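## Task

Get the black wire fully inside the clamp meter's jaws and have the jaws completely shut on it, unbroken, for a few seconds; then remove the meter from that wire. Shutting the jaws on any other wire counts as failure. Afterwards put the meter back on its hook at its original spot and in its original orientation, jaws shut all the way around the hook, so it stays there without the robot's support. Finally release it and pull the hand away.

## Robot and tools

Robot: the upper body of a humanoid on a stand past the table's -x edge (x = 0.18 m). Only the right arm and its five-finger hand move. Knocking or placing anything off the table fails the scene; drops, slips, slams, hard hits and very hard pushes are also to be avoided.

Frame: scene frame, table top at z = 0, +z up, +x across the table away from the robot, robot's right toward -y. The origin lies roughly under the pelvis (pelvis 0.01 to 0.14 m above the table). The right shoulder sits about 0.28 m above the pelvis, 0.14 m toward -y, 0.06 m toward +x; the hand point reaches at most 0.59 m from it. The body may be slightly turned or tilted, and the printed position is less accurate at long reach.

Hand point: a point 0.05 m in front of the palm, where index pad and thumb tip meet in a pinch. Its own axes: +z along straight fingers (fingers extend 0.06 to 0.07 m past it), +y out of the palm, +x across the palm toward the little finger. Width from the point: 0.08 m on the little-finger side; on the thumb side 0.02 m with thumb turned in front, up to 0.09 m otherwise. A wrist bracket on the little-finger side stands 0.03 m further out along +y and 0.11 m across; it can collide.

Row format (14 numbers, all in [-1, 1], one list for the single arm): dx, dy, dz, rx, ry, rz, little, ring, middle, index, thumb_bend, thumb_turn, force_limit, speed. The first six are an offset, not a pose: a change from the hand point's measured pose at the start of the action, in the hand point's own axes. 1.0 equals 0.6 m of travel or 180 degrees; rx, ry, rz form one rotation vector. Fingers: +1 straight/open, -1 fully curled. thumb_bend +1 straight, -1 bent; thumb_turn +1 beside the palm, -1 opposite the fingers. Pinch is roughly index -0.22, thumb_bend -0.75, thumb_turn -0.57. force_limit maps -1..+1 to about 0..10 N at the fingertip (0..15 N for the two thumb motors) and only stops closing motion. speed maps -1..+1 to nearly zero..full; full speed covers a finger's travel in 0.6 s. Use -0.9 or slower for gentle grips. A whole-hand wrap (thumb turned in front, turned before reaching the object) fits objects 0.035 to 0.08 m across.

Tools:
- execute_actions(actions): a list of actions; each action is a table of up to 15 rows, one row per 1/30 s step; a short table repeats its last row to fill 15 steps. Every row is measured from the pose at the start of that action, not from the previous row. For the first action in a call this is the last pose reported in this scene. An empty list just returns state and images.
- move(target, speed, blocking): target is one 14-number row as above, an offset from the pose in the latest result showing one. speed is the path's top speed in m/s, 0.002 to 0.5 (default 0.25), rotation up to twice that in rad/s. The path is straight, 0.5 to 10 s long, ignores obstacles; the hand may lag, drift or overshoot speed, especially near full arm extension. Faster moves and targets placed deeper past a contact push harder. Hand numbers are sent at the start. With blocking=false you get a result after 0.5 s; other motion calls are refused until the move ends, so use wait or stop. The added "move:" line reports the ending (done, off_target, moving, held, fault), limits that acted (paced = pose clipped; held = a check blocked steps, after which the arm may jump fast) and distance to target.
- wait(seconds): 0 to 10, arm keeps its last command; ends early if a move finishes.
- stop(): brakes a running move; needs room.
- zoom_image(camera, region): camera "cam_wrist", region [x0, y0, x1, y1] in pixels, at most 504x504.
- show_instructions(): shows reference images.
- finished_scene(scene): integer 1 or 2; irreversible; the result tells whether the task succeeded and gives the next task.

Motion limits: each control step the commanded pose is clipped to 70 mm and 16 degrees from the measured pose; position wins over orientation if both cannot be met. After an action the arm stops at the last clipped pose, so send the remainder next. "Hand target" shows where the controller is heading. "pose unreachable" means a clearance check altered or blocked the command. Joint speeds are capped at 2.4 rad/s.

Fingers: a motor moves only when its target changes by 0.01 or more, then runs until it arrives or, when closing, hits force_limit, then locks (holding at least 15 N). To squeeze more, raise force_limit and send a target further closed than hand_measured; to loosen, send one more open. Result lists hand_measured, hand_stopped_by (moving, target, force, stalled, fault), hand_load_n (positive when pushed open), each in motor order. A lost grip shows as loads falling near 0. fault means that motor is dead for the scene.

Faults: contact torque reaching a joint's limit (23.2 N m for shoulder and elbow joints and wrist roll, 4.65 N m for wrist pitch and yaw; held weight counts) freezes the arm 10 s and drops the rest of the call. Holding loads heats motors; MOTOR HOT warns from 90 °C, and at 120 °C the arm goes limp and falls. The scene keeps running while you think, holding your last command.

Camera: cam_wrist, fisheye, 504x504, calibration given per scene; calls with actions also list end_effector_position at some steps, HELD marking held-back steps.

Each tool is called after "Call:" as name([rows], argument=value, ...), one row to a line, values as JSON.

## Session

Call:
execute_actions(actions=[])

Scene clock: 0.00 s.
end_effector_position=(+0.2992, -0.1562, +0.3957) hand_measured=(+1.000, +1.000, +1.000, +1.000, +1.000, +1.000) hand_load_n=(+0.0, +0.0, +0.0, +0.0, +0.0, +0.0) hand_stopped_by=(target, target, target, target, target, target) hand_force_limit=0.00 hand_speed=-0.80 end_effector_quat_wxyz=(-0.285, +0.697, +0.225, +0.618)
Joint positions: [-0.444 -1.521 -1.082 -0.314 -0.489 -1.204  0.495]
Joint velocities: [ 0.005  0.008 -0.005  0.005  0.005  0.     0.   ]
Joint torques (N m, as the arm reports them, + toward a larger angle): no reading
Hand target: +0.299, -0.156, +0.396; -0.285, +0.697, +0.225, +0.618
camera_calibration (this result's frames):
cam_wrist: T_world_to_cam=[[0.649271, -0.710145, -0.27229, -0.191332], [-0.616409, -0.281619, -0.735344, 0.425672], [0.445518, 0.645279, -0.620587, 0.34098], [0, 0, 0, 1]] pos_world=[0.234702, -0.236023, 0.472525]

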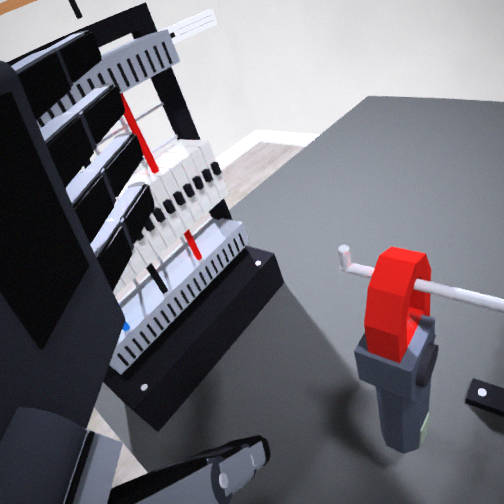

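Call:
zoom_image(camera="cam_wrist", region=[320, 230, 504, 470])

Call:
zoom_image(camera="cam_wrist", region=[90, 200, 300, 440])

Call:
zoom_image(camera="cam_wrist", region=[30, 0, 250, 240])

Region (320, 230, 504, 470) of cam_wrist's 504x504 image, scaled by 2.100, with more detail than that image has; it fills the left 386 columns of this view, and the rest is white.

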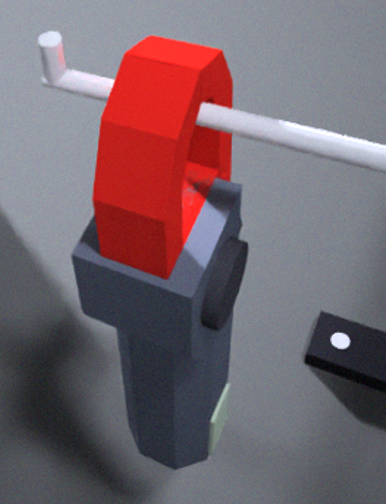

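Region (90, 200, 300, 440) of cam_wrist's 504x504 image, scaled by 2.100, with more detail than that image has; it fills the left 441 columns of this view, and the rest is white.

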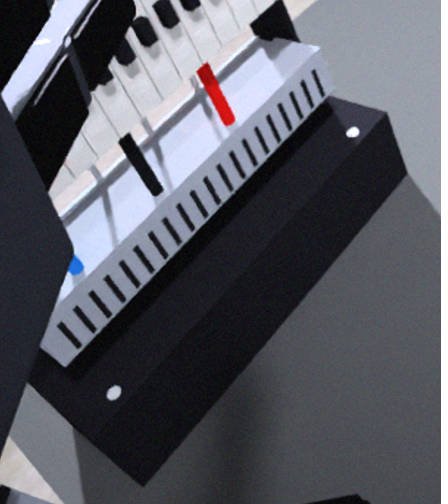

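Region (30, 0, 250, 240) of cam_wrist's 504x504 image, scaled by 2.100, with more detail than that image has; it fills the left 462 columns of this view, and the rest is white.

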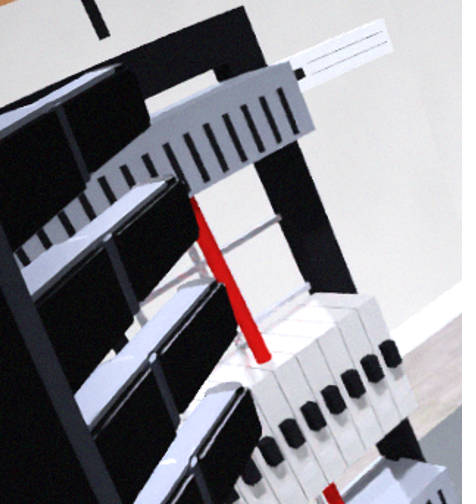

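Call:
move(target=[0.0189, -0.1949, 0.021, 0.2165, 0.11, 0.372, 1, 1, 1, 1, 1, -1, 0.0, 0.2], speed=0.33)

Scene clock: 18.00 s.
end_effector_position=(+0.2325, -0.0607, +0.4197) hand_measured=(+1.000, +1.000, +1.000, +1.000, +1.000, -1.000) hand_load_n=(+0.0, +0.0, +0.0, +0.0, +0.0, +0.0) hand_stopped_by=(target, target, target, target, target, target) hand_force_limit=0.00 hand_speed=0.20 end_effector_quat_wxyz=(+0.805, -0.469, +0.046, -0.361)
Joint positions: [-0.214 -1.001 -0.819 -0.787  0.106 -0.364  0.288]
Joint velocities: [0.006 0.003 0.002 0.008 0.017 0.003 0.   ]
Joint torques (N m, as the arm reports them, + toward a larger angle): [-1.63 -3.04 -2.03 -0.03  0.07  0.45 -0.56]
Hand target: +0.232, -0.060, +0.420; +0.807, -0.467, +0.047, -0.358
Off the commanded pose: 0.001 m, 1 deg.
move: done
camera_calibration (this result's frames):
cam_wrist: T_world_to_cam=[[0.423497, 0.404486, -0.810581, 0.2725], [-0.89337, 0.0381859, -0.447696, 0.392167], [-0.150134, 0.913747, 0.377528, 0.0598371], [0, 0, 0, 1]] pos_world=[0.243931, -0.179874, 0.373865]

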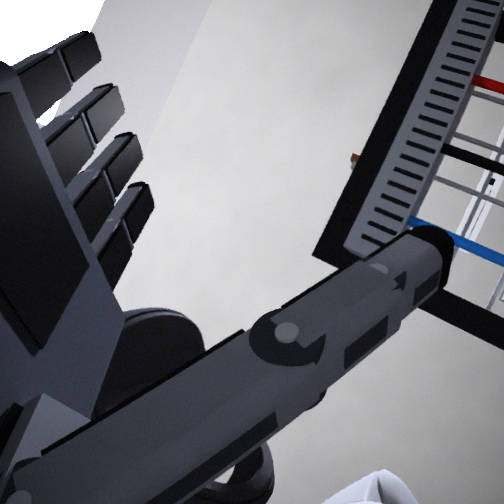

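Call:
move(target=[0.0583, 0.0498, -0.2112, 0.2171, 0.1152, 0.3723, 1, 1, 1, 1, 1, -1, 0.0, 0.2], speed=0.33)

Scene clock: 22.47 s.
end_effector_position=(+0.2205, -0.1636, +0.3312) hand_measured=(+1.000, +1.000, +1.000, +1.000, +1.000, -1.000) hand_load_n=(+0.0, +0.0, +0.0, +0.0, +0.0, +0.0) hand_stopped_by=(target, target, target, target, target, target) hand_force_limit=0.00 hand_speed=0.20 end_effector_quat_wxyz=(+0.950, -0.021, +0.306, +0.056)
Joint positions: [ 0.209 -0.329 -0.108 -0.318  0.647 -1.022  0.345]
Joint velocities: [ 0.     0.002 -0.005  0.002  0.     0.     0.004]
Joint torques (N m, as the arm reports them, + toward a larger angle): [ 0.14 -1.85 -1.51 -2.84 -0.29 -0.55  0.06]
Hand target: +0.220, -0.164, +0.331; +0.950, -0.020, +0.306, +0.058
Off the commanded pose: 0.004 m, 1 deg.
move: off_target
camera_calibration (this result's frames):
cam_wrist: T_world_to_cam=[[-0.234493, 0.967092, 0.0987213, 0.183383], [-0.972032, -0.23461, -0.0105918, 0.173704], [0.0129177, -0.0984439, 0.995059, -0.220662], [0, 0, 0, 1]] pos_world=[0.214698, -0.158318, 0.203308]

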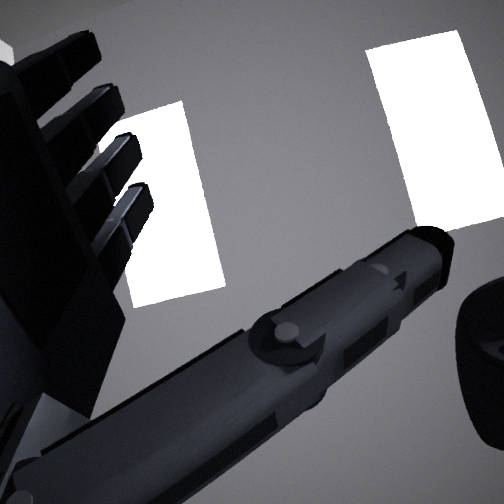

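Call:
move(target=[0.1799, -0.0163, -0.0803, -0.0034, 0.2181, 0.0046, 1, 1, 1, 1, 1, 0.25, 0.0, 0.2], speed=0.28)

Scene clock: 25.70 s.
end_effector_position=(+0.2799, -0.1649, +0.2303) hand_measured=(+1.000, +1.000, +1.000, +1.000, +1.000, +0.250) hand_load_n=(+0.0, +0.0, +0.0, +0.0, +0.0, +0.0) hand_stopped_by=(target, target, target, target, target, target) hand_force_limit=0.00 hand_speed=0.20 end_effector_quat_wxyz=(+0.792, -0.045, +0.605, +0.060)
Joint positions: [ 0.474 -0.532 -0.111 -0.404  0.623 -0.55   0.196]
Joint velocities: [-0.018 -0.003  0.     0.006 -0.015  0.005  0.   ]
Joint torques (N m, as the arm reports them, + toward a larger angle): [ 0.8  -2.71 -2.45 -3.69 -0.09 -0.85 -0.18]
Hand target: +0.280, -0.166, +0.231; +0.792, -0.043, +0.606, +0.059
Off the commanded pose: 0.002 m, 1 deg.
move: done
camera_calibration (this result's frames):
cam_wrist: T_world_to_cam=[[-0.173004, 0.972522, 0.155788, 0.179082], [-0.752582, -0.232565, 0.616063, 0.0246829], [0.635366, -0.0106612, 0.772138, -0.229511], [0, 0, 0, 1]] pos_world=[0.195381, -0.170868, 0.134109]

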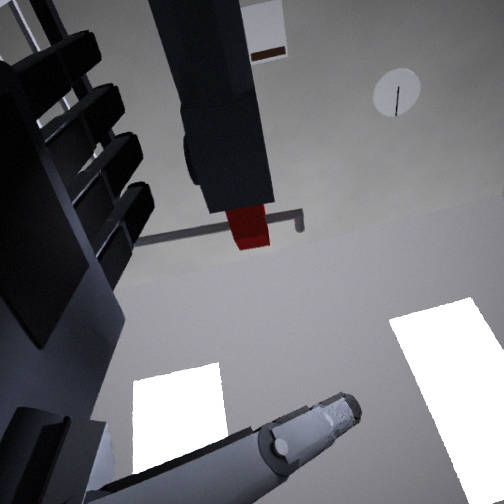

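Call:
zoom_image(camera="cam_wrist", region=[120, 60, 320, 260])

Region (120, 60, 320, 260) of cam_wrist's 504x504 image, scaled by 2.520, with more detail than that image has.

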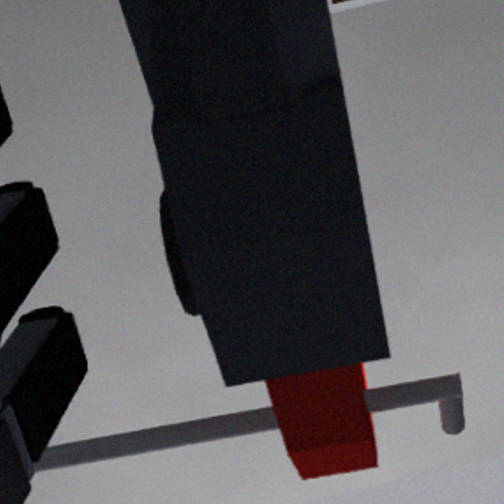

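Call:
move(target=[0.0652, -0.019, 0.1613, 0.0142, 0.0625, -0.0028, 1, 1, 1, 1, 1, -1, 0.0, 1], speed=0.09)

Scene clock: 31.63 s.
end_effector_position=(+0.3856, -0.1625, +0.2206) hand_measured=(+1.000, +1.000, +1.000, +1.000, +1.000, -1.000) hand_load_n=(+0.0, +0.0, +0.0, +0.0, +0.0, +0.0) hand_stopped_by=(target, target, target, target, target, target) hand_force_limit=0.00 hand_speed=1.00 end_effector_quat_wxyz=(+0.733, -0.032, +0.678, +0.039)
Joint positions: [ 0.028 -0.687 -0.066 -0.37   0.691 -0.013 -0.072]
Joint velocities: [-0.003 -0.008 -0.018  0.005  0.003  0.006  0.   ]
Joint torques (N m, as the arm reports them, + toward a larger angle): [-2.94 -3.11 -2.3  -2.89  0.08 -0.84 -0.04]
Hand target: +0.386, -0.163, +0.219; +0.732, -0.030, +0.680, +0.040
Off the commanded pose: 0.004 m, 1 deg.
move: off_target
camera_calibration (this result's frames):
cam_wrist: T_world_to_cam=[[-0.0955159, 0.982269, 0.161322, 0.167009], [-0.634675, -0.184944, 0.750322, 0.0434717], [0.766854, -0.0307192, 0.641087, -0.314225], [0, 0, 0, 1]] pos_world=[0.284507, -0.165661, 0.141886]

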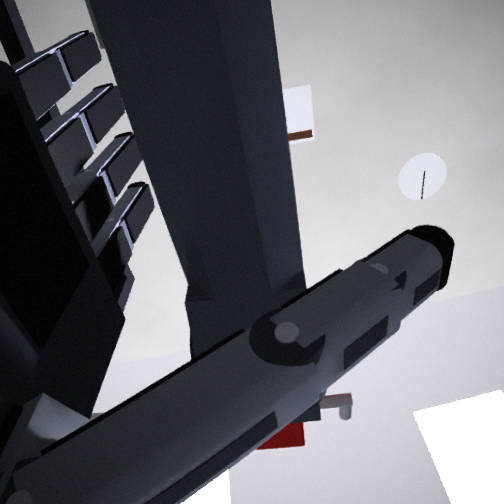

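Call:
zoom_image(camera="cam_wrist", region=[240, 350, 380, 490])

Call:
zoom_image(camera="cam_wrist", region=[120, 200, 330, 410])

Region (240, 350, 380, 490) of cam_wrist's 504x504 image, scaled by 3.600, with more detail than that image has.

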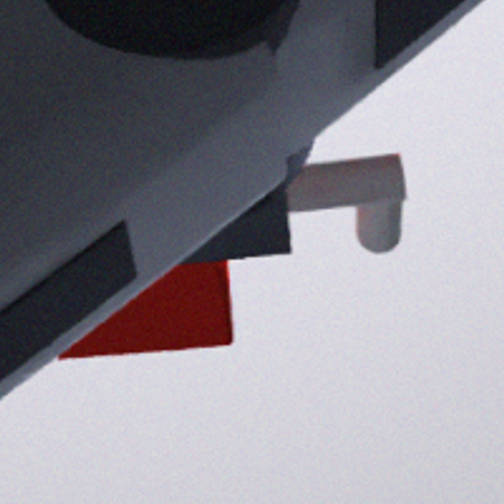

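Region (120, 200, 330, 410) of cam_wrist's 504x504 image, scaled by 2.400, with more detail than that image has.

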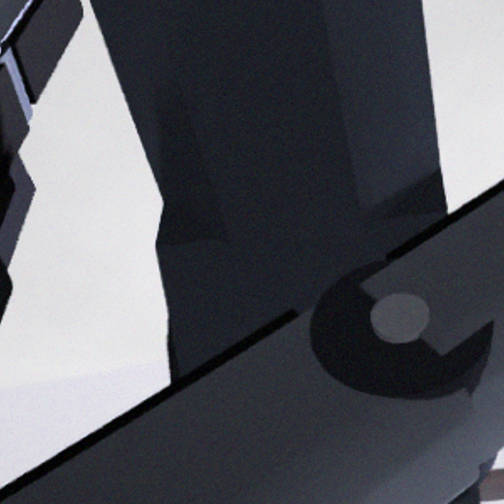

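Call:
move(target=[-0.012, 0.037, 0.0735, 0, 0.005, 0, 1, 1, 1, 1, 1, -1, 0.0, 1], speed=0.05)

Call:
zoom_image(camera="cam_wrist", region=[230, 384, 350, 504])

Scene clock: 35.73 s.
end_effector_position=(+0.4267, -0.1370, +0.2307) hand_measured=(+1.000, +1.000, +1.000, +1.000, +1.000, -1.000) hand_load_n=(+0.0, +0.0, +0.0, +0.0, +0.0, +0.0) hand_stopped_by=(target, target, target, target, target, target) hand_force_limit=0.00 hand_speed=1.00 end_effector_quat_wxyz=(+0.727, -0.029, +0.685, +0.040)
Joint positions: [-0.228 -0.673  0.04  -0.316  0.69   0.144 -0.189]
Joint velocities: [ 0.009  0.    -0.005  0.003 -0.006  0.    -0.002]
Joint torques (N m, as the arm reports them, + toward a larger angle): [-4.07 -2.63 -2.1  -3.2  -0.03 -0.9  -0.12]
Hand target: +0.427, -0.137, +0.231; +0.728, -0.030, +0.684, +0.039
Off the commanded pose: 0.001 m, 0 deg.
move: done
camera_calibration (this result's frames):
cam_wrist: T_world_to_cam=[[-0.0915538, 0.981479, 0.168279, 0.140914], [-0.620696, -0.18839, 0.761082, 0.0577229], [0.778687, -0.03477, 0.626448, -0.353692], [0, 0, 0, 1]] pos_world=[0.324145, -0.139727, 0.153925]

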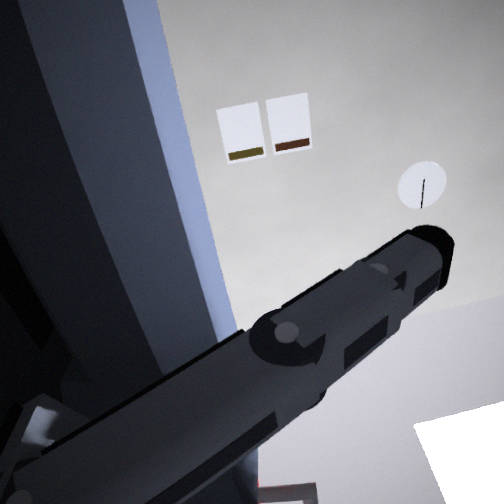

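Region (230, 384, 350, 504) of cam_wrist's 504x504 image, scaled by 4.200, with more detail than that image has.

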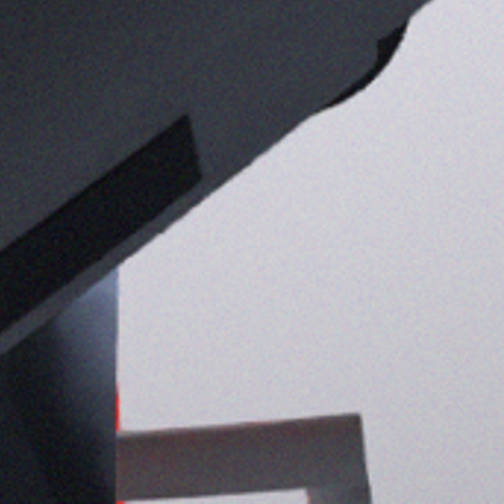

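Call:
move(target=[-0.005, 0.002, 0, 0.013, 0, 0, -0.62, -0.62, 0.15, 0.15, 0.45, -1, -0.6, 0.2], speed=0.03)

Call:
zoom_image(camera="cam_wrist", region=[230, 384, 350, 504])

Scene clock: 37.97 s.
end_effector_position=(+0.4265, -0.1365, +0.2335) hand_measured=(-0.620, -0.620, +0.150, +0.150, +0.452, -1.000) hand_load_n=(+0.0, +0.0, +0.5, +0.0, +1.0, -1.0) hand_stopped_by=(target, target, target, target, target, target) hand_force_limit=-0.60 hand_speed=0.20 end_effector_quat_wxyz=(+0.727, -0.014, +0.686, +0.028)
Joint positions: [-0.226 -0.664  0.054 -0.365  0.686  0.174 -0.269]
Joint velocities: [ 0.014 -0.002 -0.011  0.     0.011  0.     0.   ]
Joint torques (N m, as the arm reports them, + toward a larger angle): [-4.28 -2.89 -2.66 -4.29  0.12 -1.44 -0.11]
Hand target: +0.427, -0.136, +0.233; +0.727, -0.015, +0.686, +0.027
Off the commanded pose: 0.001 m, 0 deg.
move: done
camera_calibration (this result's frames):
cam_wrist: T_world_to_cam=[[-0.0515219, 0.983412, 0.173912, 0.121778], [-0.62636, -0.167454, 0.761336, 0.0607638], [0.777829, -0.0697062, 0.624598, -0.359263], [0, 0, 0, 1]] pos_world=[0.323779, -0.134626, 0.156955]

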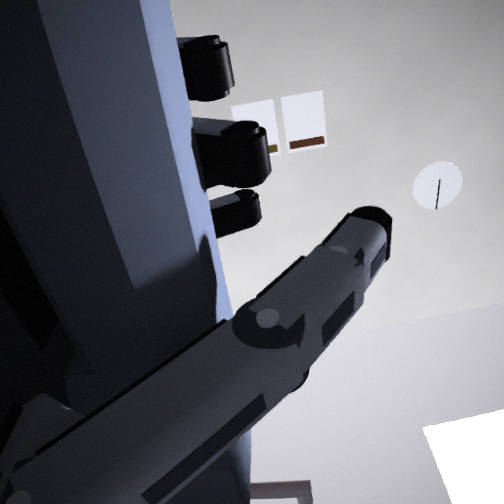

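Region (230, 384, 350, 504) of cam_wrist's 504x504 image, scaled by 4.200, with more detail than that image has.

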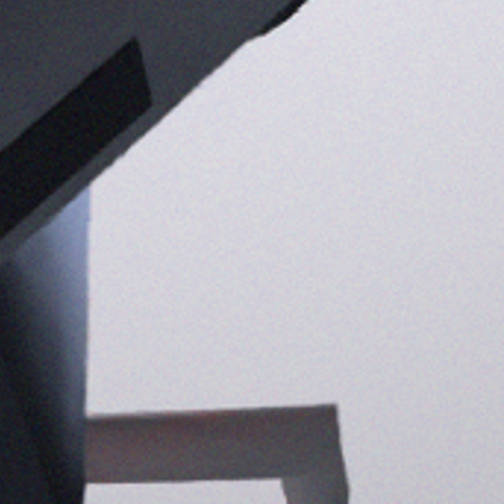

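Call:
move(target=[0.006, -0.001, -0.004, 0, -0.003, 0, -0.62, -0.62, 0.15, 0.15, 0.45, -1, -0.6, 0.2], speed=0.015)

Call:
zoom_image(camera="cam_wrist", region=[230, 384, 350, 504])

Scene clock: 39.47 s.
end_effector_position=(+0.4242, -0.1378, +0.2315) hand_measured=(-0.620, -0.620, +0.150, +0.150, +0.452, -1.000) hand_load_n=(+0.0, +0.0, +0.5, +0.0, +0.5, -0.5) hand_stopped_by=(target, target, target, target, target, target) hand_force_limit=-0.60 hand_speed=0.20 end_effector_quat_wxyz=(+0.731, -0.013, +0.681, +0.028)
Joint positions: [-0.21  -0.66   0.063 -0.349  0.672  0.13  -0.261]
Joint velocities: [ 0.012 -0.012 -0.002  0.    -0.006 -0.001  0.   ]
Joint torques (N m, as the arm reports them, + toward a larger angle): [-3.35 -2.57 -2.05 -3.26 -0.16 -0.89  0.  ]
Hand target: +0.424, -0.137, +0.230; +0.730, -0.014, +0.683, +0.027
Off the commanded pose: 0.002 m, 0 deg.
move: done
camera_calibration (this result's frames):
cam_wrist: T_world_to_cam=[[-0.0521664, 0.983242, 0.174679, 0.123382], [-0.636378, -0.167532, 0.752964, 0.0668588], [0.769611, -0.0718827, 0.634454, -0.35535], [0, 0, 0, 1]] pos_world=[0.322465, -0.135657, 0.153559]

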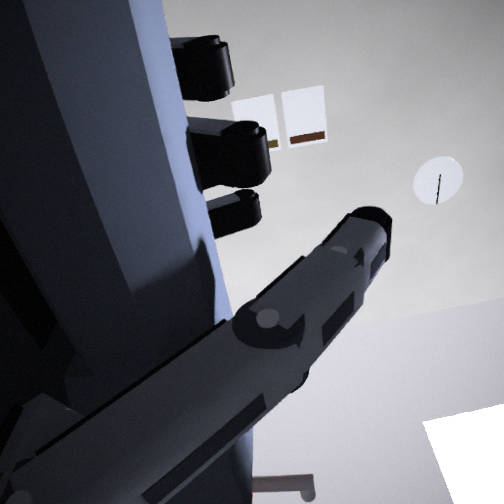

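Region (230, 384, 350, 504) of cam_wrist's 504x504 image, scaled by 4.200, with more detail than that image has.

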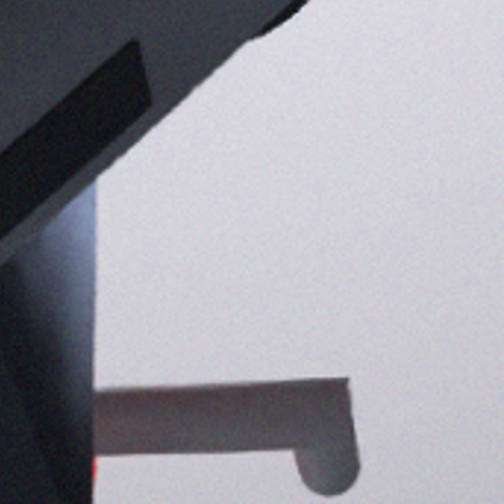

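Call:
execute_actions([
  [[0.002, 0.001, 0, 0, 0, 0, -0.97, -0.97, 0.3, 0.3, -0.97, -1, 0.0, -0.75]],
])

Call:
wait(seconds=1.2)

Scene clock: 40.47 s.
end_effector_position=(+0.4240, -0.1378, +0.2294) hand_measured=(-0.728, -0.740, +0.300, +0.300, +0.350, -1.000) hand_load_n=(+3.0, +7.5, +0.0, +0.0, +2.5, -1.5) hand_stopped_by=(force, force, moving, moving, moving, target) hand_force_limit=0.00 hand_speed=-0.75 end_effector_quat_wxyz=(+0.730, -0.012, +0.683, +0.028)
Joint positions: [-0.206 -0.658  0.067 -0.346  0.671  0.125 -0.261]
Joint velocities: [ 0.006 -0.002  0.006  0.009 -0.008  0.     0.   ]
Joint torques (N m, as the arm reports them, + toward a larger angle): [-3.48 -2.4  -2.04 -3.31 -0.48 -1.   -0.17]
Hand target: +0.424, -0.137, +0.230; +0.731, -0.013, +0.681, +0.027
Off the commanded pose: 0.001 m, 0 deg.
Step readings (end_effector_position):
0: (+0.4242, -0.1378, +0.2315)
1: (+0.4242, -0.1378, +0.2315)
2: (+0.4242, -0.1378, +0.2315)
4: (+0.4243, -0.1377, +0.2307)
8: (+0.4241, -0.1379, +0.2295)
15: end_effector_position above
camera_calibration (this result's frames):
cam_wrist: T_world_to_cam=[[-0.0511396, 0.982951, 0.176614, 0.122817], [-0.633643, -0.168627, 0.755024, 0.0664674], [0.771934, -0.0732983, 0.631463, -0.354338], [0, 0, 0, 1]] pos_world=[0.321923, -0.135488, 0.151876]

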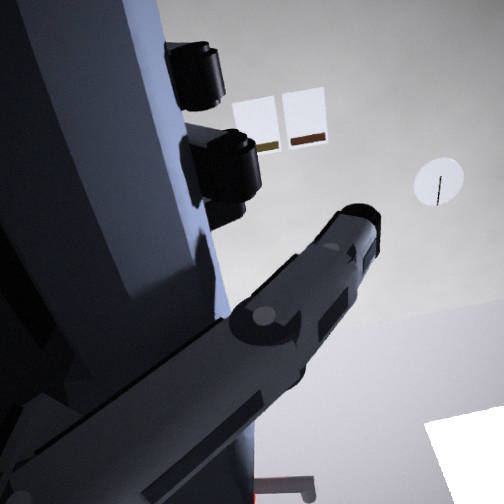

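Scene clock: 41.67 s.
end_effector_position=(+0.4243, -0.1378, +0.2278) hand_measured=(-0.728, -0.742, +0.300, +0.300, +0.038, -1.000) hand_load_n=(+0.0, +0.0, +0.0, +0.0, +6.5, +0.5) hand_stopped_by=(force, force, target, target, moving, target) hand_force_limit=0.00 hand_speed=-0.75 end_effector_quat_wxyz=(+0.729, -0.012, +0.684, +0.027)
Joint positions: [-0.206 -0.658  0.069 -0.343  0.671  0.126 -0.261]
Joint velocities: [0.005 0.008 0.    0.002 0.    0.    0.   ]
Joint torques (N m, as the arm reports them, + toward a larger angle): [-4.8  -2.98 -2.98 -4.89 -0.08 -1.51 -0.1 ]
Hand target: +0.424, -0.137, +0.230; +0.731, -0.013, +0.681, +0.027
Off the commanded pose: 0.003 m, 0 deg.
wait: 1.20 s; no rest
camera_calibration (this result's frames):
cam_wrist: T_world_to_cam=[[-0.0499056, 0.983173, 0.175727, 0.122778], [-0.63029, -0.167488, 0.758078, 0.0659425], [0.774754, -0.0729264, 0.628043, -0.353958], [0, 0, 0, 1]] pos_world=[0.32192, -0.135481, 0.150735]

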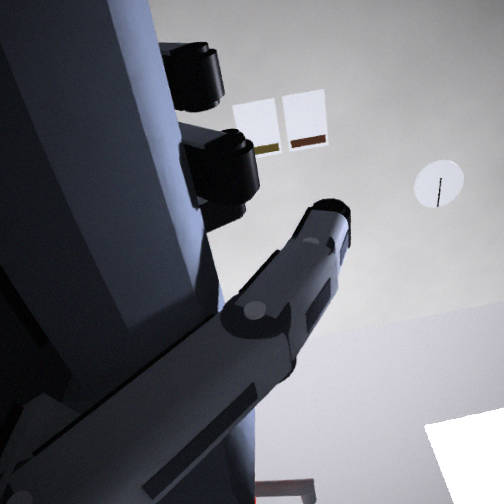

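Call:
execute_actions([
  [[-0.004, 0.001, 0, 0, 0, 0, -0.99, -0.99, 0.1, 0.1, -0.99, -1, 0.6, -0.8]],
])

Call:
wait(seconds=0.5)

Call:
zoom_image(camera="cam_wrist", region=[230, 384, 350, 504])

Scene clock: 42.53 s.
end_effector_position=(+0.4239, -0.1367, +0.2292) hand_measured=(-0.836, -0.814, +0.168, +0.168, -0.048, -1.000) hand_load_n=(+8.5, +8.5, +0.0, +0.0, +11.0, +5.5) hand_stopped_by=(force, force, moving, moving, moving, target) hand_force_limit=0.60 hand_speed=-0.80 end_effector_quat_wxyz=(+0.728, -0.013, +0.685, +0.027)
Joint positions: [-0.207 -0.66   0.066 -0.355  0.672  0.139 -0.265]
Joint velocities: [ 0.009 -0.006 -0.017  0.002 -0.003  0.     0.   ]
Joint torques (N m, as the arm reports them, + toward a larger angle): [-4.   -2.75 -3.04 -4.27  0.22 -1.32 -0.07]
Hand target: +0.424, -0.137, +0.230; +0.729, -0.012, +0.684, +0.028
Off the commanded pose: 0.001 m, 0 deg.
Step readings (end_effector_position):
0: (+0.4244, -0.1377, +0.2281)
1: (+0.4244, -0.1377, +0.2282)
2: (+0.4243, -0.1375, +0.2283)
4: (+0.4239, -0.1365, +0.2288)
8: (+0.4239, -0.1365, +0.2290)
15: end_effector_position above
camera_calibration (this result's frames):
cam_wrist: T_world_to_cam=[[-0.0513408, 0.983448, 0.173767, 0.122536], [-0.629248, -0.166969, 0.759057, 0.0642612], [0.775507, -0.0703722, 0.627405, -0.354257], [0, 0, 0, 1]] pos_world=[0.321456, -0.134707, 0.152192]

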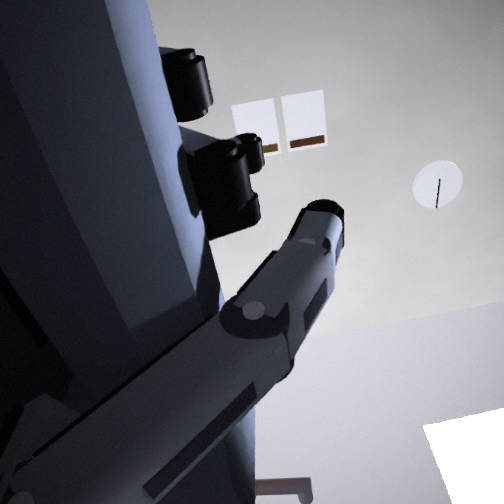

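Scene clock: 43.03 s.
end_effector_position=(+0.4239, -0.1367, +0.2292) hand_measured=(-0.836, -0.814, +0.100, +0.100, -0.054, -1.000) hand_load_n=(+8.5, +8.5, +0.0, +0.0, +11.5, +5.5) hand_stopped_by=(force, force, target, target, force, target) hand_force_limit=0.60 hand_speed=-0.80 end_effector_quat_wxyz=(+0.728, -0.013, +0.685, +0.027)
Joint positions: [-0.207 -0.66   0.066 -0.355  0.672  0.139 -0.265]
Joint velocities: [-0.011 -0.002 -0.011 -0.003 -0.021  0.     0.   ]
Joint torques (N m, as the arm reports them, + toward a larger angle): [-4.46 -2.85 -2.85 -3.92 -0.27 -1.2  -0.15]
Hand target: +0.424, -0.137, +0.230; +0.729, -0.012, +0.684, +0.028
Off the commanded pose: 0.001 m, 0 deg.
wait: 0.50 s; at rest by 0.33 s
camera_calibration (this result's frames):
cam_wrist: T_world_to_cam=[[-0.0513408, 0.983447, 0.173768, 0.122535], [-0.629248, -0.166969, 0.759057, 0.0642613], [0.775507, -0.0703724, 0.627405, -0.354257], [0, 0, 0, 1]] pos_world=[0.321456, -0.134707, 0.152192]

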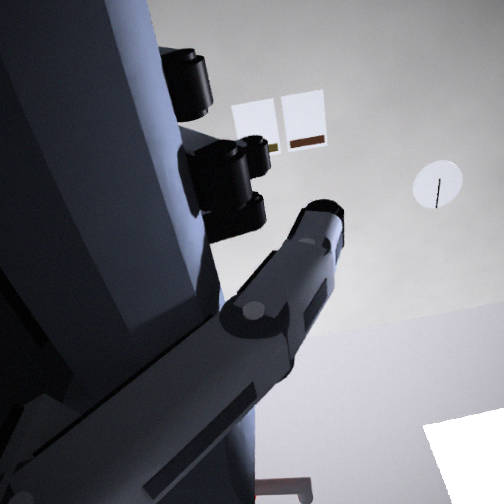

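Region (230, 384, 350, 504) of cam_wrist's 504x504 image, scaled by 4.200, with more detail than that image has.

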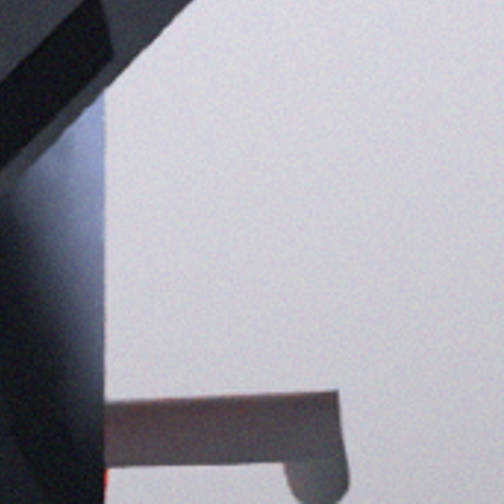

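Call:
execute_actions([
  [[-0.003, 0, 0, 0, 0, 0, -0.99, -0.99, 0.1, -1, -0.99, -1, 0.6, -0.6], [-0.004, 0, 0, 0, 0, 0, -0.99, -0.99, 0.1, -1, -0.99, -1, 0.6, -0.6], [-0.005, 0, 0, 0, 0, 0, -0.99, -0.99, 0.1, -1, -0.99, -1, 0.6, -0.6], [-0.006, 0, 0, 0, 0, 0, -0.99, -0.99, 0.1, -1, -0.99, -1, 0.6, -0.6], [-0.007, 0, 0, 0, 0, 0, -0.99, -0.99, 0.1, -1, -0.99, -1, 0.6, -0.6], [-0.007, 0, 0, 0, 0, 0, -0.99, -0.99, 0.1, -1, -0.99, -1, 0.6, -0.6], [-0.007, 0, 0, 0, 0, 0, -0.99, -0.99, 0.1, -1, -0.99, -1, 0.6, -0.6], [-0.007, 0, 0, 0, 0, 0, -0.99, -0.99, -1, -1, -0.99, -1, 0.6, -0.6]],
])

Call:
wait(seconds=1.3)

Call:
zoom_image(camera="cam_wrist", region=[230, 384, 350, 504])

Scene clock: 44.27 s.
end_effector_position=(+0.4236, -0.1363, +0.2322) hand_measured=(-0.836, -0.814, -0.008, -0.164, -0.054, -1.000) hand_load_n=(+8.5, +8.5, +0.5, +0.0, +11.5, +5.5) hand_stopped_by=(force, force, moving, moving, force, target) hand_force_limit=0.60 hand_speed=-0.60 end_effector_quat_wxyz=(+0.728, -0.014, +0.685, +0.027)
Joint positions: [-0.209 -0.665  0.057 -0.372  0.681  0.16  -0.27 ]
Joint velocities: [-0.018  0.008  0.005  0.     0.002  0.001  0.   ]
Joint torques (N m, as the arm reports them, + toward a larger angle): [-4.79 -2.53 -3.05 -4.54 -0.25 -1.42 -0.07]
Hand target: +0.424, -0.137, +0.233; +0.728, -0.013, +0.685, +0.028
Off the commanded pose: 0.001 m, 0 deg.
Step readings (end_effector_position):
0: (+0.4239, -0.1367, +0.2292)
1: (+0.4239, -0.1367, +0.2291)
2: (+0.4239, -0.1365, +0.2292)
4: (+0.4237, -0.1360, +0.2295)
8: (+0.4235, -0.1362, +0.2321)
15: end_effector_position above
camera_calibration (this result's frames):
cam_wrist: T_world_to_cam=[[-0.0523227, 0.983737, 0.171827, 0.122499], [-0.628083, -0.166187, 0.760193, 0.0611688], [0.776385, -0.068146, 0.626564, -0.355738], [0, 0, 0, 1]] pos_world=[0.321018, -0.134583, 0.155344]

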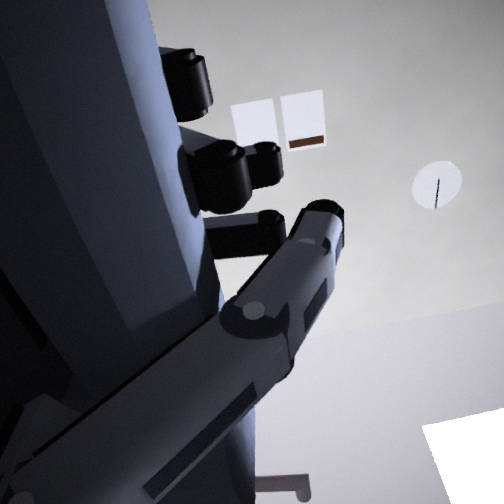

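Scene clock: 45.57 s.
end_effector_position=(+0.4236, -0.1363, +0.2322) hand_measured=(-0.836, -0.814, -0.516, -0.562, -0.052, -1.000) hand_load_n=(+8.0, +8.0, +8.0, +6.0, +15.5, +5.5) hand_stopped_by=(force, force, force, force, force, target) hand_force_limit=0.60 hand_speed=-0.60 end_effector_quat_wxyz=(+0.728, -0.014, +0.685, +0.027)
Joint positions: [-0.209 -0.665  0.057 -0.373  0.681  0.161 -0.27 ]
Joint velocities: [ 0.    -0.002  0.006 -0.008  0.008  0.     0.   ]
Joint torques (N m, as the arm reports them, + toward a larger angle): [-4.67 -2.74 -2.93 -4.71 -0.1  -1.22 -0.16]
Hand target: +0.424, -0.137, +0.233; +0.728, -0.013, +0.685, +0.028
Off the commanded pose: 0.001 m, 0 deg.
wait: 1.30 s; at rest by 0.90 s
camera_calibration (this result's frames):
cam_wrist: T_world_to_cam=[[-0.0521807, 0.983766, 0.171704, 0.122512], [-0.627971, -0.166014, 0.760323, 0.0611301], [0.776485, -0.0681509, 0.626439, -0.355763], [0, 0, 0, 1]] pos_world=[0.321025, -0.13462, 0.15535]

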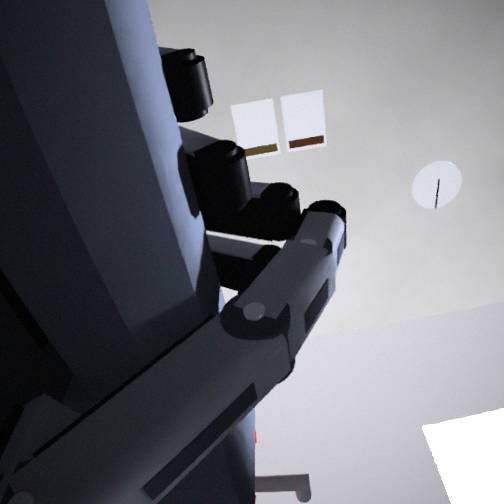

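Region (230, 384, 350, 504) of cam_wrist's 504x504 image, scaled by 4.200, with more detail than that image has.

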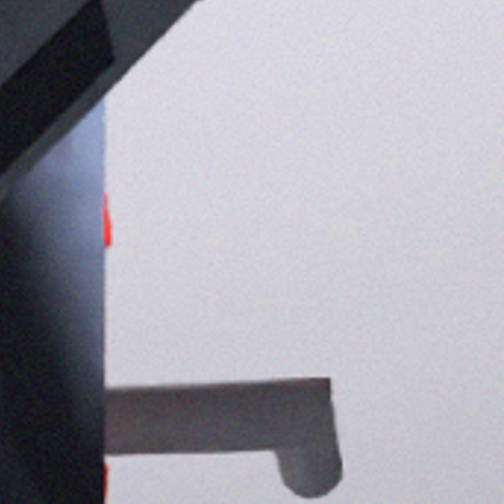

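Call:
zoom_image(camera="cam_wrist", region=[180, 150, 360, 330])

Region (180, 150, 360, 330) of cam_wrist's 504x504 image, scaled by 2.800, with more detail than that image has.

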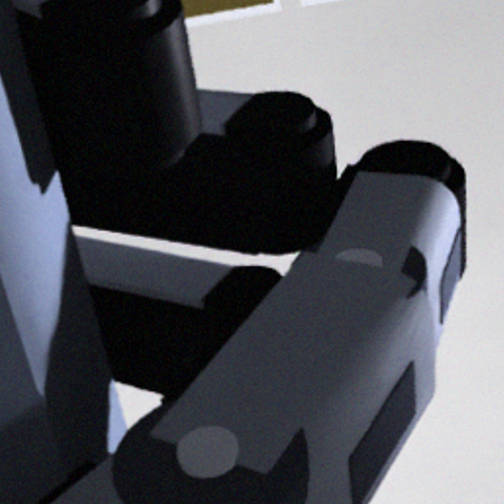

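Call:
execute_actions([
  [[-0.002, 0, 0, 0, 0, 0, -0.97, -0.97, -0.98, -0.98, 0.06, -1, 0.7, -0.8], [-0.002, 0, 0, 0, 0, 0, -0.97, -0.97, -0.98, -0.98, 0.06, -1, 0.7, -0.8], [-0.002, 0, 0, 0, 0, 0, -0.97, -0.97, -0.98, -0.98, 0.06, -1, 0.7, -0.8], [-0.002, 0, 0, 0, 0, 0, -0.99, -0.99, -1, -1, 0.06, -1, 0.7, -0.8], [-0.002, 0, 0, 0, 0, 0, -0.99, -0.99, -1, -1, 0.06, -1, 0.7, -0.8], [-0.002, 0, 0, 0, 0, 0, -0.99, -0.99, -1, -1, 0.06, -1, 0.7, -0.8], [-0.002, 0, 0, 0, 0, 0, -0.97, -0.97, -0.98, -0.98, 0.06, -1, 0.7, -0.8], [-0.002, 0, 0, 0, 0, 0, -0.97, -0.97, -0.98, -0.98, 0.06, -1, 0.7, -0.8], [-0.002, 0, 0, 0, 0, 0, -0.97, -0.97, -0.98, -0.98, 0.06, -1, 0.7, -0.8], [-0.002, 0, 0, 0, 0, 0, -0.99, -0.99, -1, -1, 0.06, -1, 0.7, -0.8], [-0.002, 0, 0, 0, 0, 0, -0.99, -0.99, -1, -1, 0.06, -1, 0.7, -0.8], [-0.002, 0, 0, 0, 0, 0, -0.99, -0.99, -1, -1, 0.06, -1, 0.7, -0.8], [-0.002, 0, 0, 0, 0, 0, -0.97, -0.97, -0.98, -0.98, 0.06, -1, 0.7, -0.8], [-0.002, 0, 0, 0, 0, 0, -0.97, -0.97, -0.98, -0.98, 0.06, -1, 0.7, -0.8], [-0.002, 0, 0, 0, 0, 0, -0.97, -0.97, -0.98, -0.98, 0.06, -1, 0.7, -0.8]],
  [[-0.001, 0, 0, 0, 0, 0, -0.99, -0.99, -1, -1, 0.06, -1, 0.7, -0.8], [-0.001, 0, 0, 0, 0, 0, -0.99, -0.99, -1, -1, 0.06, -1, 0.7, -0.8], [-0.001, 0, 0, 0, 0, 0, -0.99, -0.99, -1, -1, 0.06, -1, 0.7, -0.8], [-0.001, 0, 0, 0, 0, 0, -0.97, -0.97, -0.98, -0.98, 0.06, -1, 0.7, -0.8], [-0.001, 0, 0, 0, 0, 0, -0.97, -0.97, -0.98, -0.98, 0.06, -1, 0.7, -0.8], [-0.001, 0, 0, 0, 0, 0, -0.97, -0.97, -0.98, -0.98, 0.06, -1, 0.7, -0.8], [-0.001, 0, 0, 0, 0, 0, -0.99, -0.99, -1, -1, 0.06, -1, 0.7, -0.8], [-0.001, 0, 0, 0, 0, 0, -0.99, -0.99, -1, -1, 0.06, -1, 0.7, -0.8], [-0.001, 0, 0, 0, 0, 0, -0.99, -0.99, -1, -1, 0.06, -1, 0.7, -0.8], [-0.001, 0, 0, 0, 0, 0, -0.97, -0.97, -0.98, -0.98, 0.06, -1, 0.7, -0.8]],
])

Call:
zoom_image(camera="cam_wrist", region=[230, 384, 350, 504])

Scene clock: 49.80 s.
end_effector_position=(+0.4234, -0.1358, +0.2322) hand_measured=(-0.842, -0.820, -0.672, -0.662, +0.070, -1.000) hand_load_n=(+11.0, +9.5, +9.0, +8.0, +8.5, +3.5) hand_stopped_by=(force, force, force, force, target, target) hand_force_limit=0.70 hand_speed=-0.80 end_effector_quat_wxyz=(+0.727, -0.015, +0.686, +0.027)
Joint positions: [-0.209 -0.665  0.056 -0.376  0.681  0.166 -0.27 ]
Joint velocities: [ 0.006  0.     0.003 -0.006 -0.006  0.     0.   ]
Joint torques (N m, as the arm reports them, + toward a larger angle): [-3.81 -2.65 -3.08 -4.16 -0.19 -1.29 -0.15]
Hand target: +0.423, -0.136, +0.233; +0.727, -0.015, +0.686, +0.027
Off the commanded pose: 0.001 m, 0 deg.
Step readings (end_effector_position; steps 1 to 15: 1st action; 16 to 30: 2nd action):
0: (+0.4236, -0.1363, +0.2322)
1: (+0.4236, -0.1363, +0.2322)
2: (+0.4236, -0.1361, +0.2321)
4: (+0.4234, -0.1357, +0.2323)
8: (+0.4234, -0.1358, +0.2323)
15: (+0.4235, -0.1359, +0.2323)
16: (+0.4235, -0.1359, +0.2323)
17: (+0.4235, -0.1358, +0.2322)
19: (+0.4234, -0.1358, +0.2322)
23: (+0.4234, -0.1358, +0.2322)
30: end_effector_position above
camera_calibration (this result's frames):
cam_wrist: T_world_to_cam=[[-0.0532734, 0.98393, 0.17042, 0.122737], [-0.626602, -0.16582, 0.761494, 0.0602281], [0.777516, -0.0662182, 0.625367, -0.35555], [0, 0, 0, 1]] pos_world=[0.320724, -0.134321, 0.155569]

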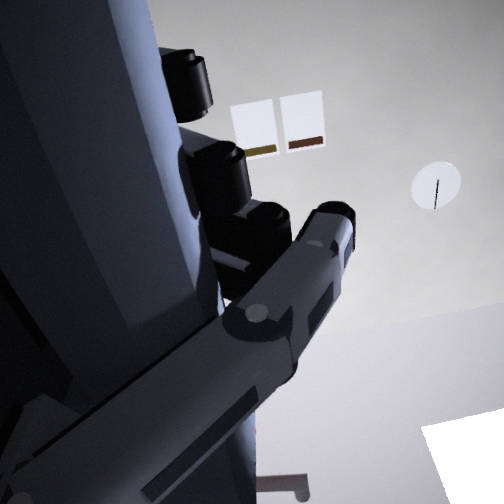

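Region (230, 384, 350, 504) of cam_wrist's 504x504 image, scaled by 4.200, with more detail than that image has.

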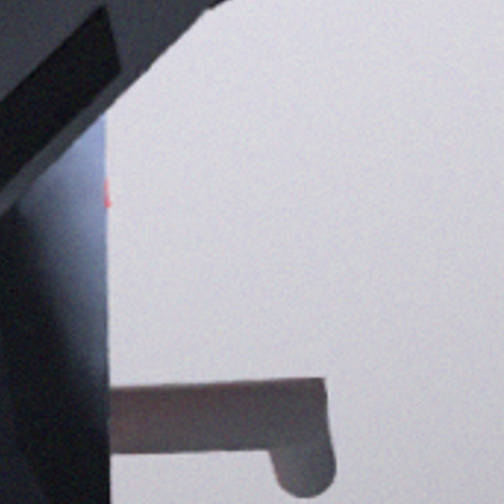

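Call:
move(target=[-0.003, -0.002, -0.022, 0, 0, 0, -0.97, -0.97, -0.98, -0.98, -0.5, -1, 0.6, -0.85], speed=0.035)

Call:
zoom_image(camera="cam_wrist", region=[230, 384, 350, 504])

Scene clock: 51.57 s.
end_effector_position=(+0.4105, -0.1369, +0.2328) hand_measured=(-0.842, -0.820, -0.672, -0.662, +0.044, -1.000) hand_load_n=(+11.0, +9.5, +9.5, +8.0, +11.5, +4.0) hand_stopped_by=(force, force, force, force, force, target) hand_force_limit=0.60 hand_speed=-0.85 end_effector_quat_wxyz=(+0.727, -0.017, +0.686, +0.027)
Joint positions: [-0.139 -0.672  0.03  -0.443  0.682  0.166 -0.27 ]
Joint velocities: [ 0.002  0.005 -0.006  0.003  0.006  0.     0.   ]
Joint torques (N m, as the arm reports them, + toward a larger angle): [-3.28 -2.77 -2.61 -4.11 -0.51 -1.4  -0.11]
Hand target: +0.410, -0.137, +0.233; +0.727, -0.016, +0.686, +0.027
Off the commanded pose: 0.001 m, 0 deg.
move: done
camera_calibration (this result's frames):
cam_wrist: T_world_to_cam=[[-0.0553269, 0.984293, 0.167646, 0.124645], [-0.626222, -0.164983, 0.761989, 0.0513594], [0.777679, -0.0628254, 0.625514, -0.345538], [0, 0, 0, 1]] pos_world=[0.307777, -0.135922, 0.156108]

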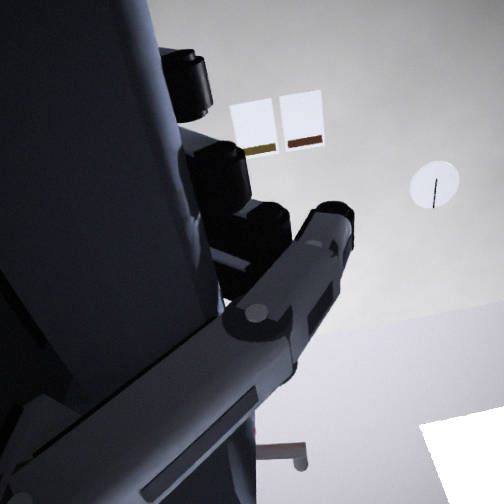

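Region (230, 384, 350, 504) of cam_wrist's 504x504 image, scaled by 4.200, with more detail than that image has.

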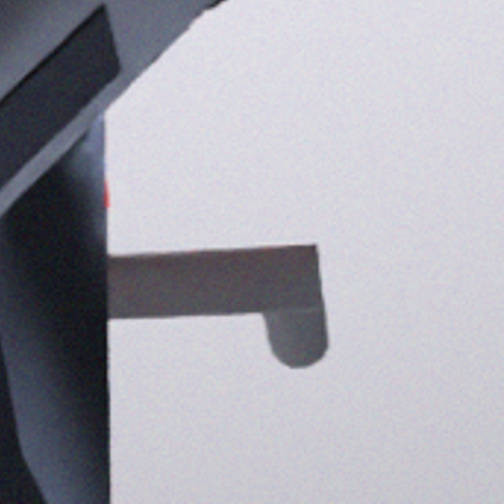

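Call:
move(target=[0.059, -0.001, -0.004, 0, 0, 0, -0.97, -0.97, -0.98, -0.98, -0.5, -1, 0.6, -0.85], speed=0.06)

Call:
zoom_image(camera="cam_wrist", region=[230, 384, 350, 504])

Scene clock: 52.87 s.
end_effector_position=(+0.4093, -0.1382, +0.1968) hand_measured=(-0.842, -0.820, -0.672, -0.662, +0.044, -1.000) hand_load_n=(+11.0, +9.5, +9.5, +8.0, +11.5, +4.0) hand_stopped_by=(force, force, force, force, force, target) hand_force_limit=0.60 hand_speed=-0.85 end_effector_quat_wxyz=(+0.727, -0.017, +0.686, +0.026)
Joint positions: [-0.109 -0.597  0.101 -0.269  0.575 -0.019 -0.196]
Joint velocities: [ 0.002  0.008 -0.008 -0.005 -0.012 -0.007  0.   ]
Joint torques (N m, as the arm reports them, + toward a larger angle): [-3.88 -2.36 -2.7  -3.79 -0.61 -1.46 -0.04]
Hand target: +0.409, -0.137, +0.196; +0.727, -0.019, +0.686, +0.026
Off the commanded pose: 0.001 m, 0 deg.
move: done
camera_calibration (this result's frames):
cam_wrist: T_world_to_cam=[[-0.0528967, 0.984622, 0.166498, 0.131071], [-0.625296, -0.162657, 0.763248, 0.0774965], [0.778593, -0.0637375, 0.624284, -0.322423], [0, 0, 0, 1]] pos_world=[0.306428, -0.137, 0.120311]

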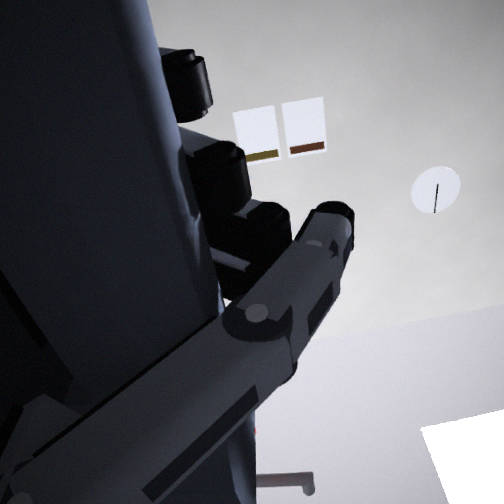

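Region (230, 384, 350, 504) of cam_wrist's 504x504 image, scaled by 4.200, with more detail than that image has.

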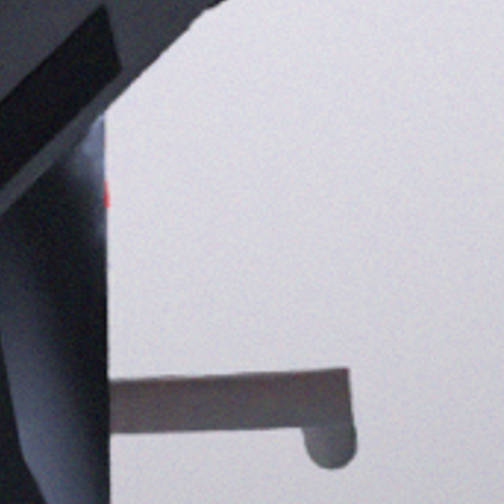

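Call:
move(target=[0.005, 0.1451, 0.035, -0.0467, -0.001, -0.1109, -0.97, -0.97, -0.98, -0.98, -0.5, -1, 0.6, -0.85], speed=0.17)

Scene clock: 62.13 s.
end_effector_position=(+0.4259, -0.0485, +0.1953) hand_measured=(-0.842, -0.820, -0.672, -0.662, +0.044, -1.000) hand_load_n=(+11.0, +9.5, +9.5, +8.0, +11.5, +4.0) hand_stopped_by=(force, force, force, force, force, target) hand_force_limit=0.60 hand_speed=-0.85 end_effector_quat_wxyz=(+0.716, -0.188, +0.671, -0.045)
Joint positions: [-0.39  -0.626  0.344 -0.356  0.319  0.303 -0.3  ]
Joint velocities: [-0.005  0.002 -0.008  0.    -0.011  0.005  0.   ]
Joint torques (N m, as the arm reports them, + toward a larger angle): [-4.87 -1.9  -2.29 -4.22 -0.56 -1.19 -0.34]
Hand target: +0.426, -0.048, +0.195; +0.716, -0.189, +0.670, -0.047
Off the commanded pose: 0.002 m, 1 deg.
move: done
camera_calibration (this result's frames):
cam_wrist: T_world_to_cam=[[-0.185461, 0.966386, -0.17805, 0.166784], [-0.631378, 0.0216514, 0.775173, 0.112831], [0.752971, 0.256181, 0.60614, -0.298758], [0, 0, 0, 1]] pos_world=[0.327128, -0.0870846, 0.123321]

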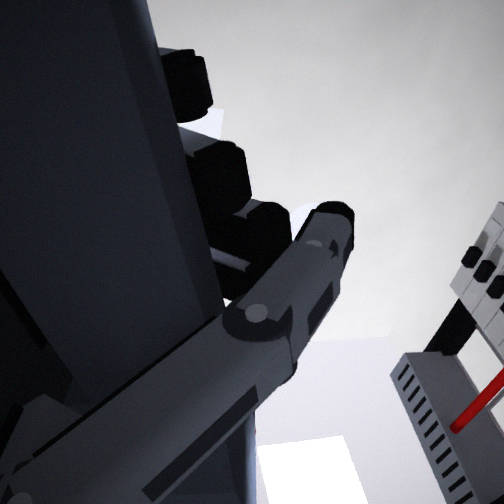

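Call:
execute_actions(actions=[])

Scene clock: 63.57 s.
end_effector_position=(+0.4259, -0.0485, +0.1953) hand_measured=(-0.842, -0.820, -0.672, -0.662, +0.044, -1.000) hand_load_n=(+11.0, +9.5, +9.5, +8.0, +11.5, +4.0) hand_stopped_by=(force, force, force, force, force, target) hand_force_limit=0.60 hand_speed=-0.85 end_effector_quat_wxyz=(+0.716, -0.188, +0.671, -0.045)
Joint positions: [-0.39  -0.626  0.344 -0.356  0.319  0.304 -0.3  ]
Joint velocities: [-0.008  0.012  0.006  0.008  0.002  0.     0.   ]
Joint torques (N m, as the arm reports them, + toward a larger angle): [-4.73 -1.73 -2.44 -4.57 -0.46 -1.26 -0.41]
Hand target: +0.426, -0.048, +0.195; +0.716, -0.189, +0.670, -0.047
Off the commanded pose: 0.002 m, 1 deg.
camera_calibration (this result's frames):
cam_wrist: T_world_to_cam=[[-0.18551, 0.966372, -0.178076, 0.166781], [-0.631296, 0.0216681, 0.775239, 0.112808], [0.753028, 0.256234, 0.606047, -0.298737], [0, 0, 0, 1]] pos_world=[0.327113, -0.0870707, 0.123295]

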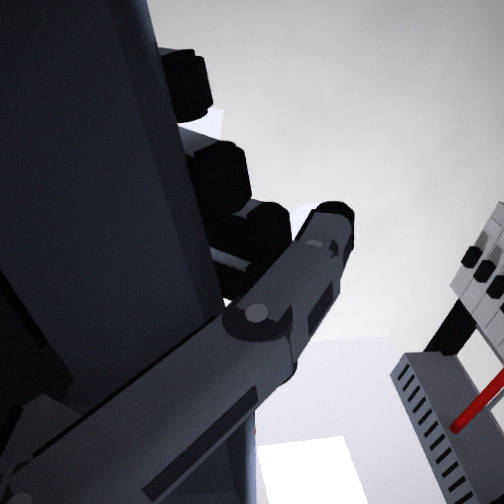

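Call:
zoom_image(camera="cam_wrist", region=[344, 184, 504, 504])

Region (344, 184, 504, 504) of cam_wrist's 504x504 image, scaled by 1.575, with more detail than that image has.

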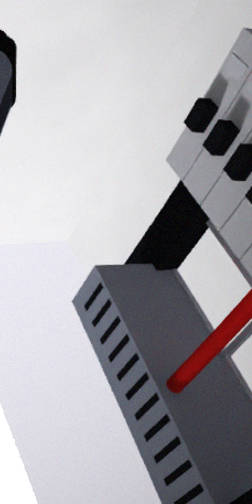

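Call:
move(target=[-0.1195,0.0961,0.0593,-0.0347,-0.0405,-0.1942,-0.97,-0.97,-0.98,-0.98,-0.5,-1,0.6,-0.85], speed=0.28)

Scene clock: 77.70 s.
end_effector_position=(+0.4445, +0.0361, +0.2468) hand_measured=(-0.842, -0.820, -0.672, -0.662, +0.044, -1.000) hand_load_n=(+11.0, +9.5, +9.5, +8.0, +11.5, +4.0) hand_stopped_by=(force, force, force, force, force, target) hand_force_limit=0.60 hand_speed=-0.85 end_effector_quat_wxyz=(+0.699, -0.420, +0.540, -0.208)
Joint positions: [-1.017 -0.684  0.699 -0.435  0.054  0.852 -0.181]
Joint velocities: [-0.012  0.    -0.003 -0.005 -0.011  0.     0.   ]
Joint torques (N m, as the arm reports them, + toward a larger angle): [-7.06 -1.1  -3.06 -2.2  -0.92 -0.64 -0.67]
Hand target: +0.445, +0.036, +0.245; +0.697, -0.422, +0.541, -0.208
Off the commanded pose: 0.003 m, 0 deg.
move: done
camera_calibration (this result's frames):
cam_wrist: T_world_to_cam=[[-0.198423, 0.674321, -0.71128, 0.245576], [-0.792808, 0.316261, 0.520994, 0.206682], [0.576267, 0.667286, 0.471853, -0.26881], [0, 0, 0, 1]] pos_world=[0.367493, -0.0515894, 0.193832]

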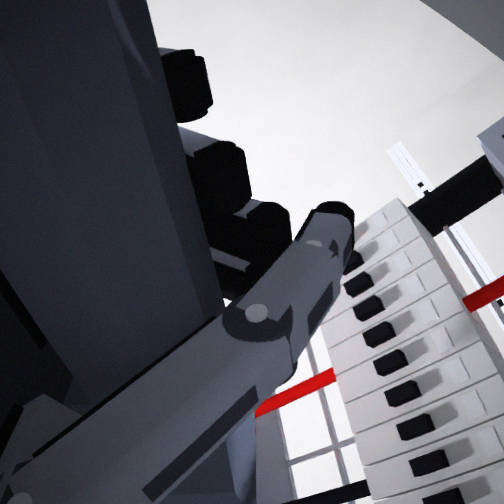

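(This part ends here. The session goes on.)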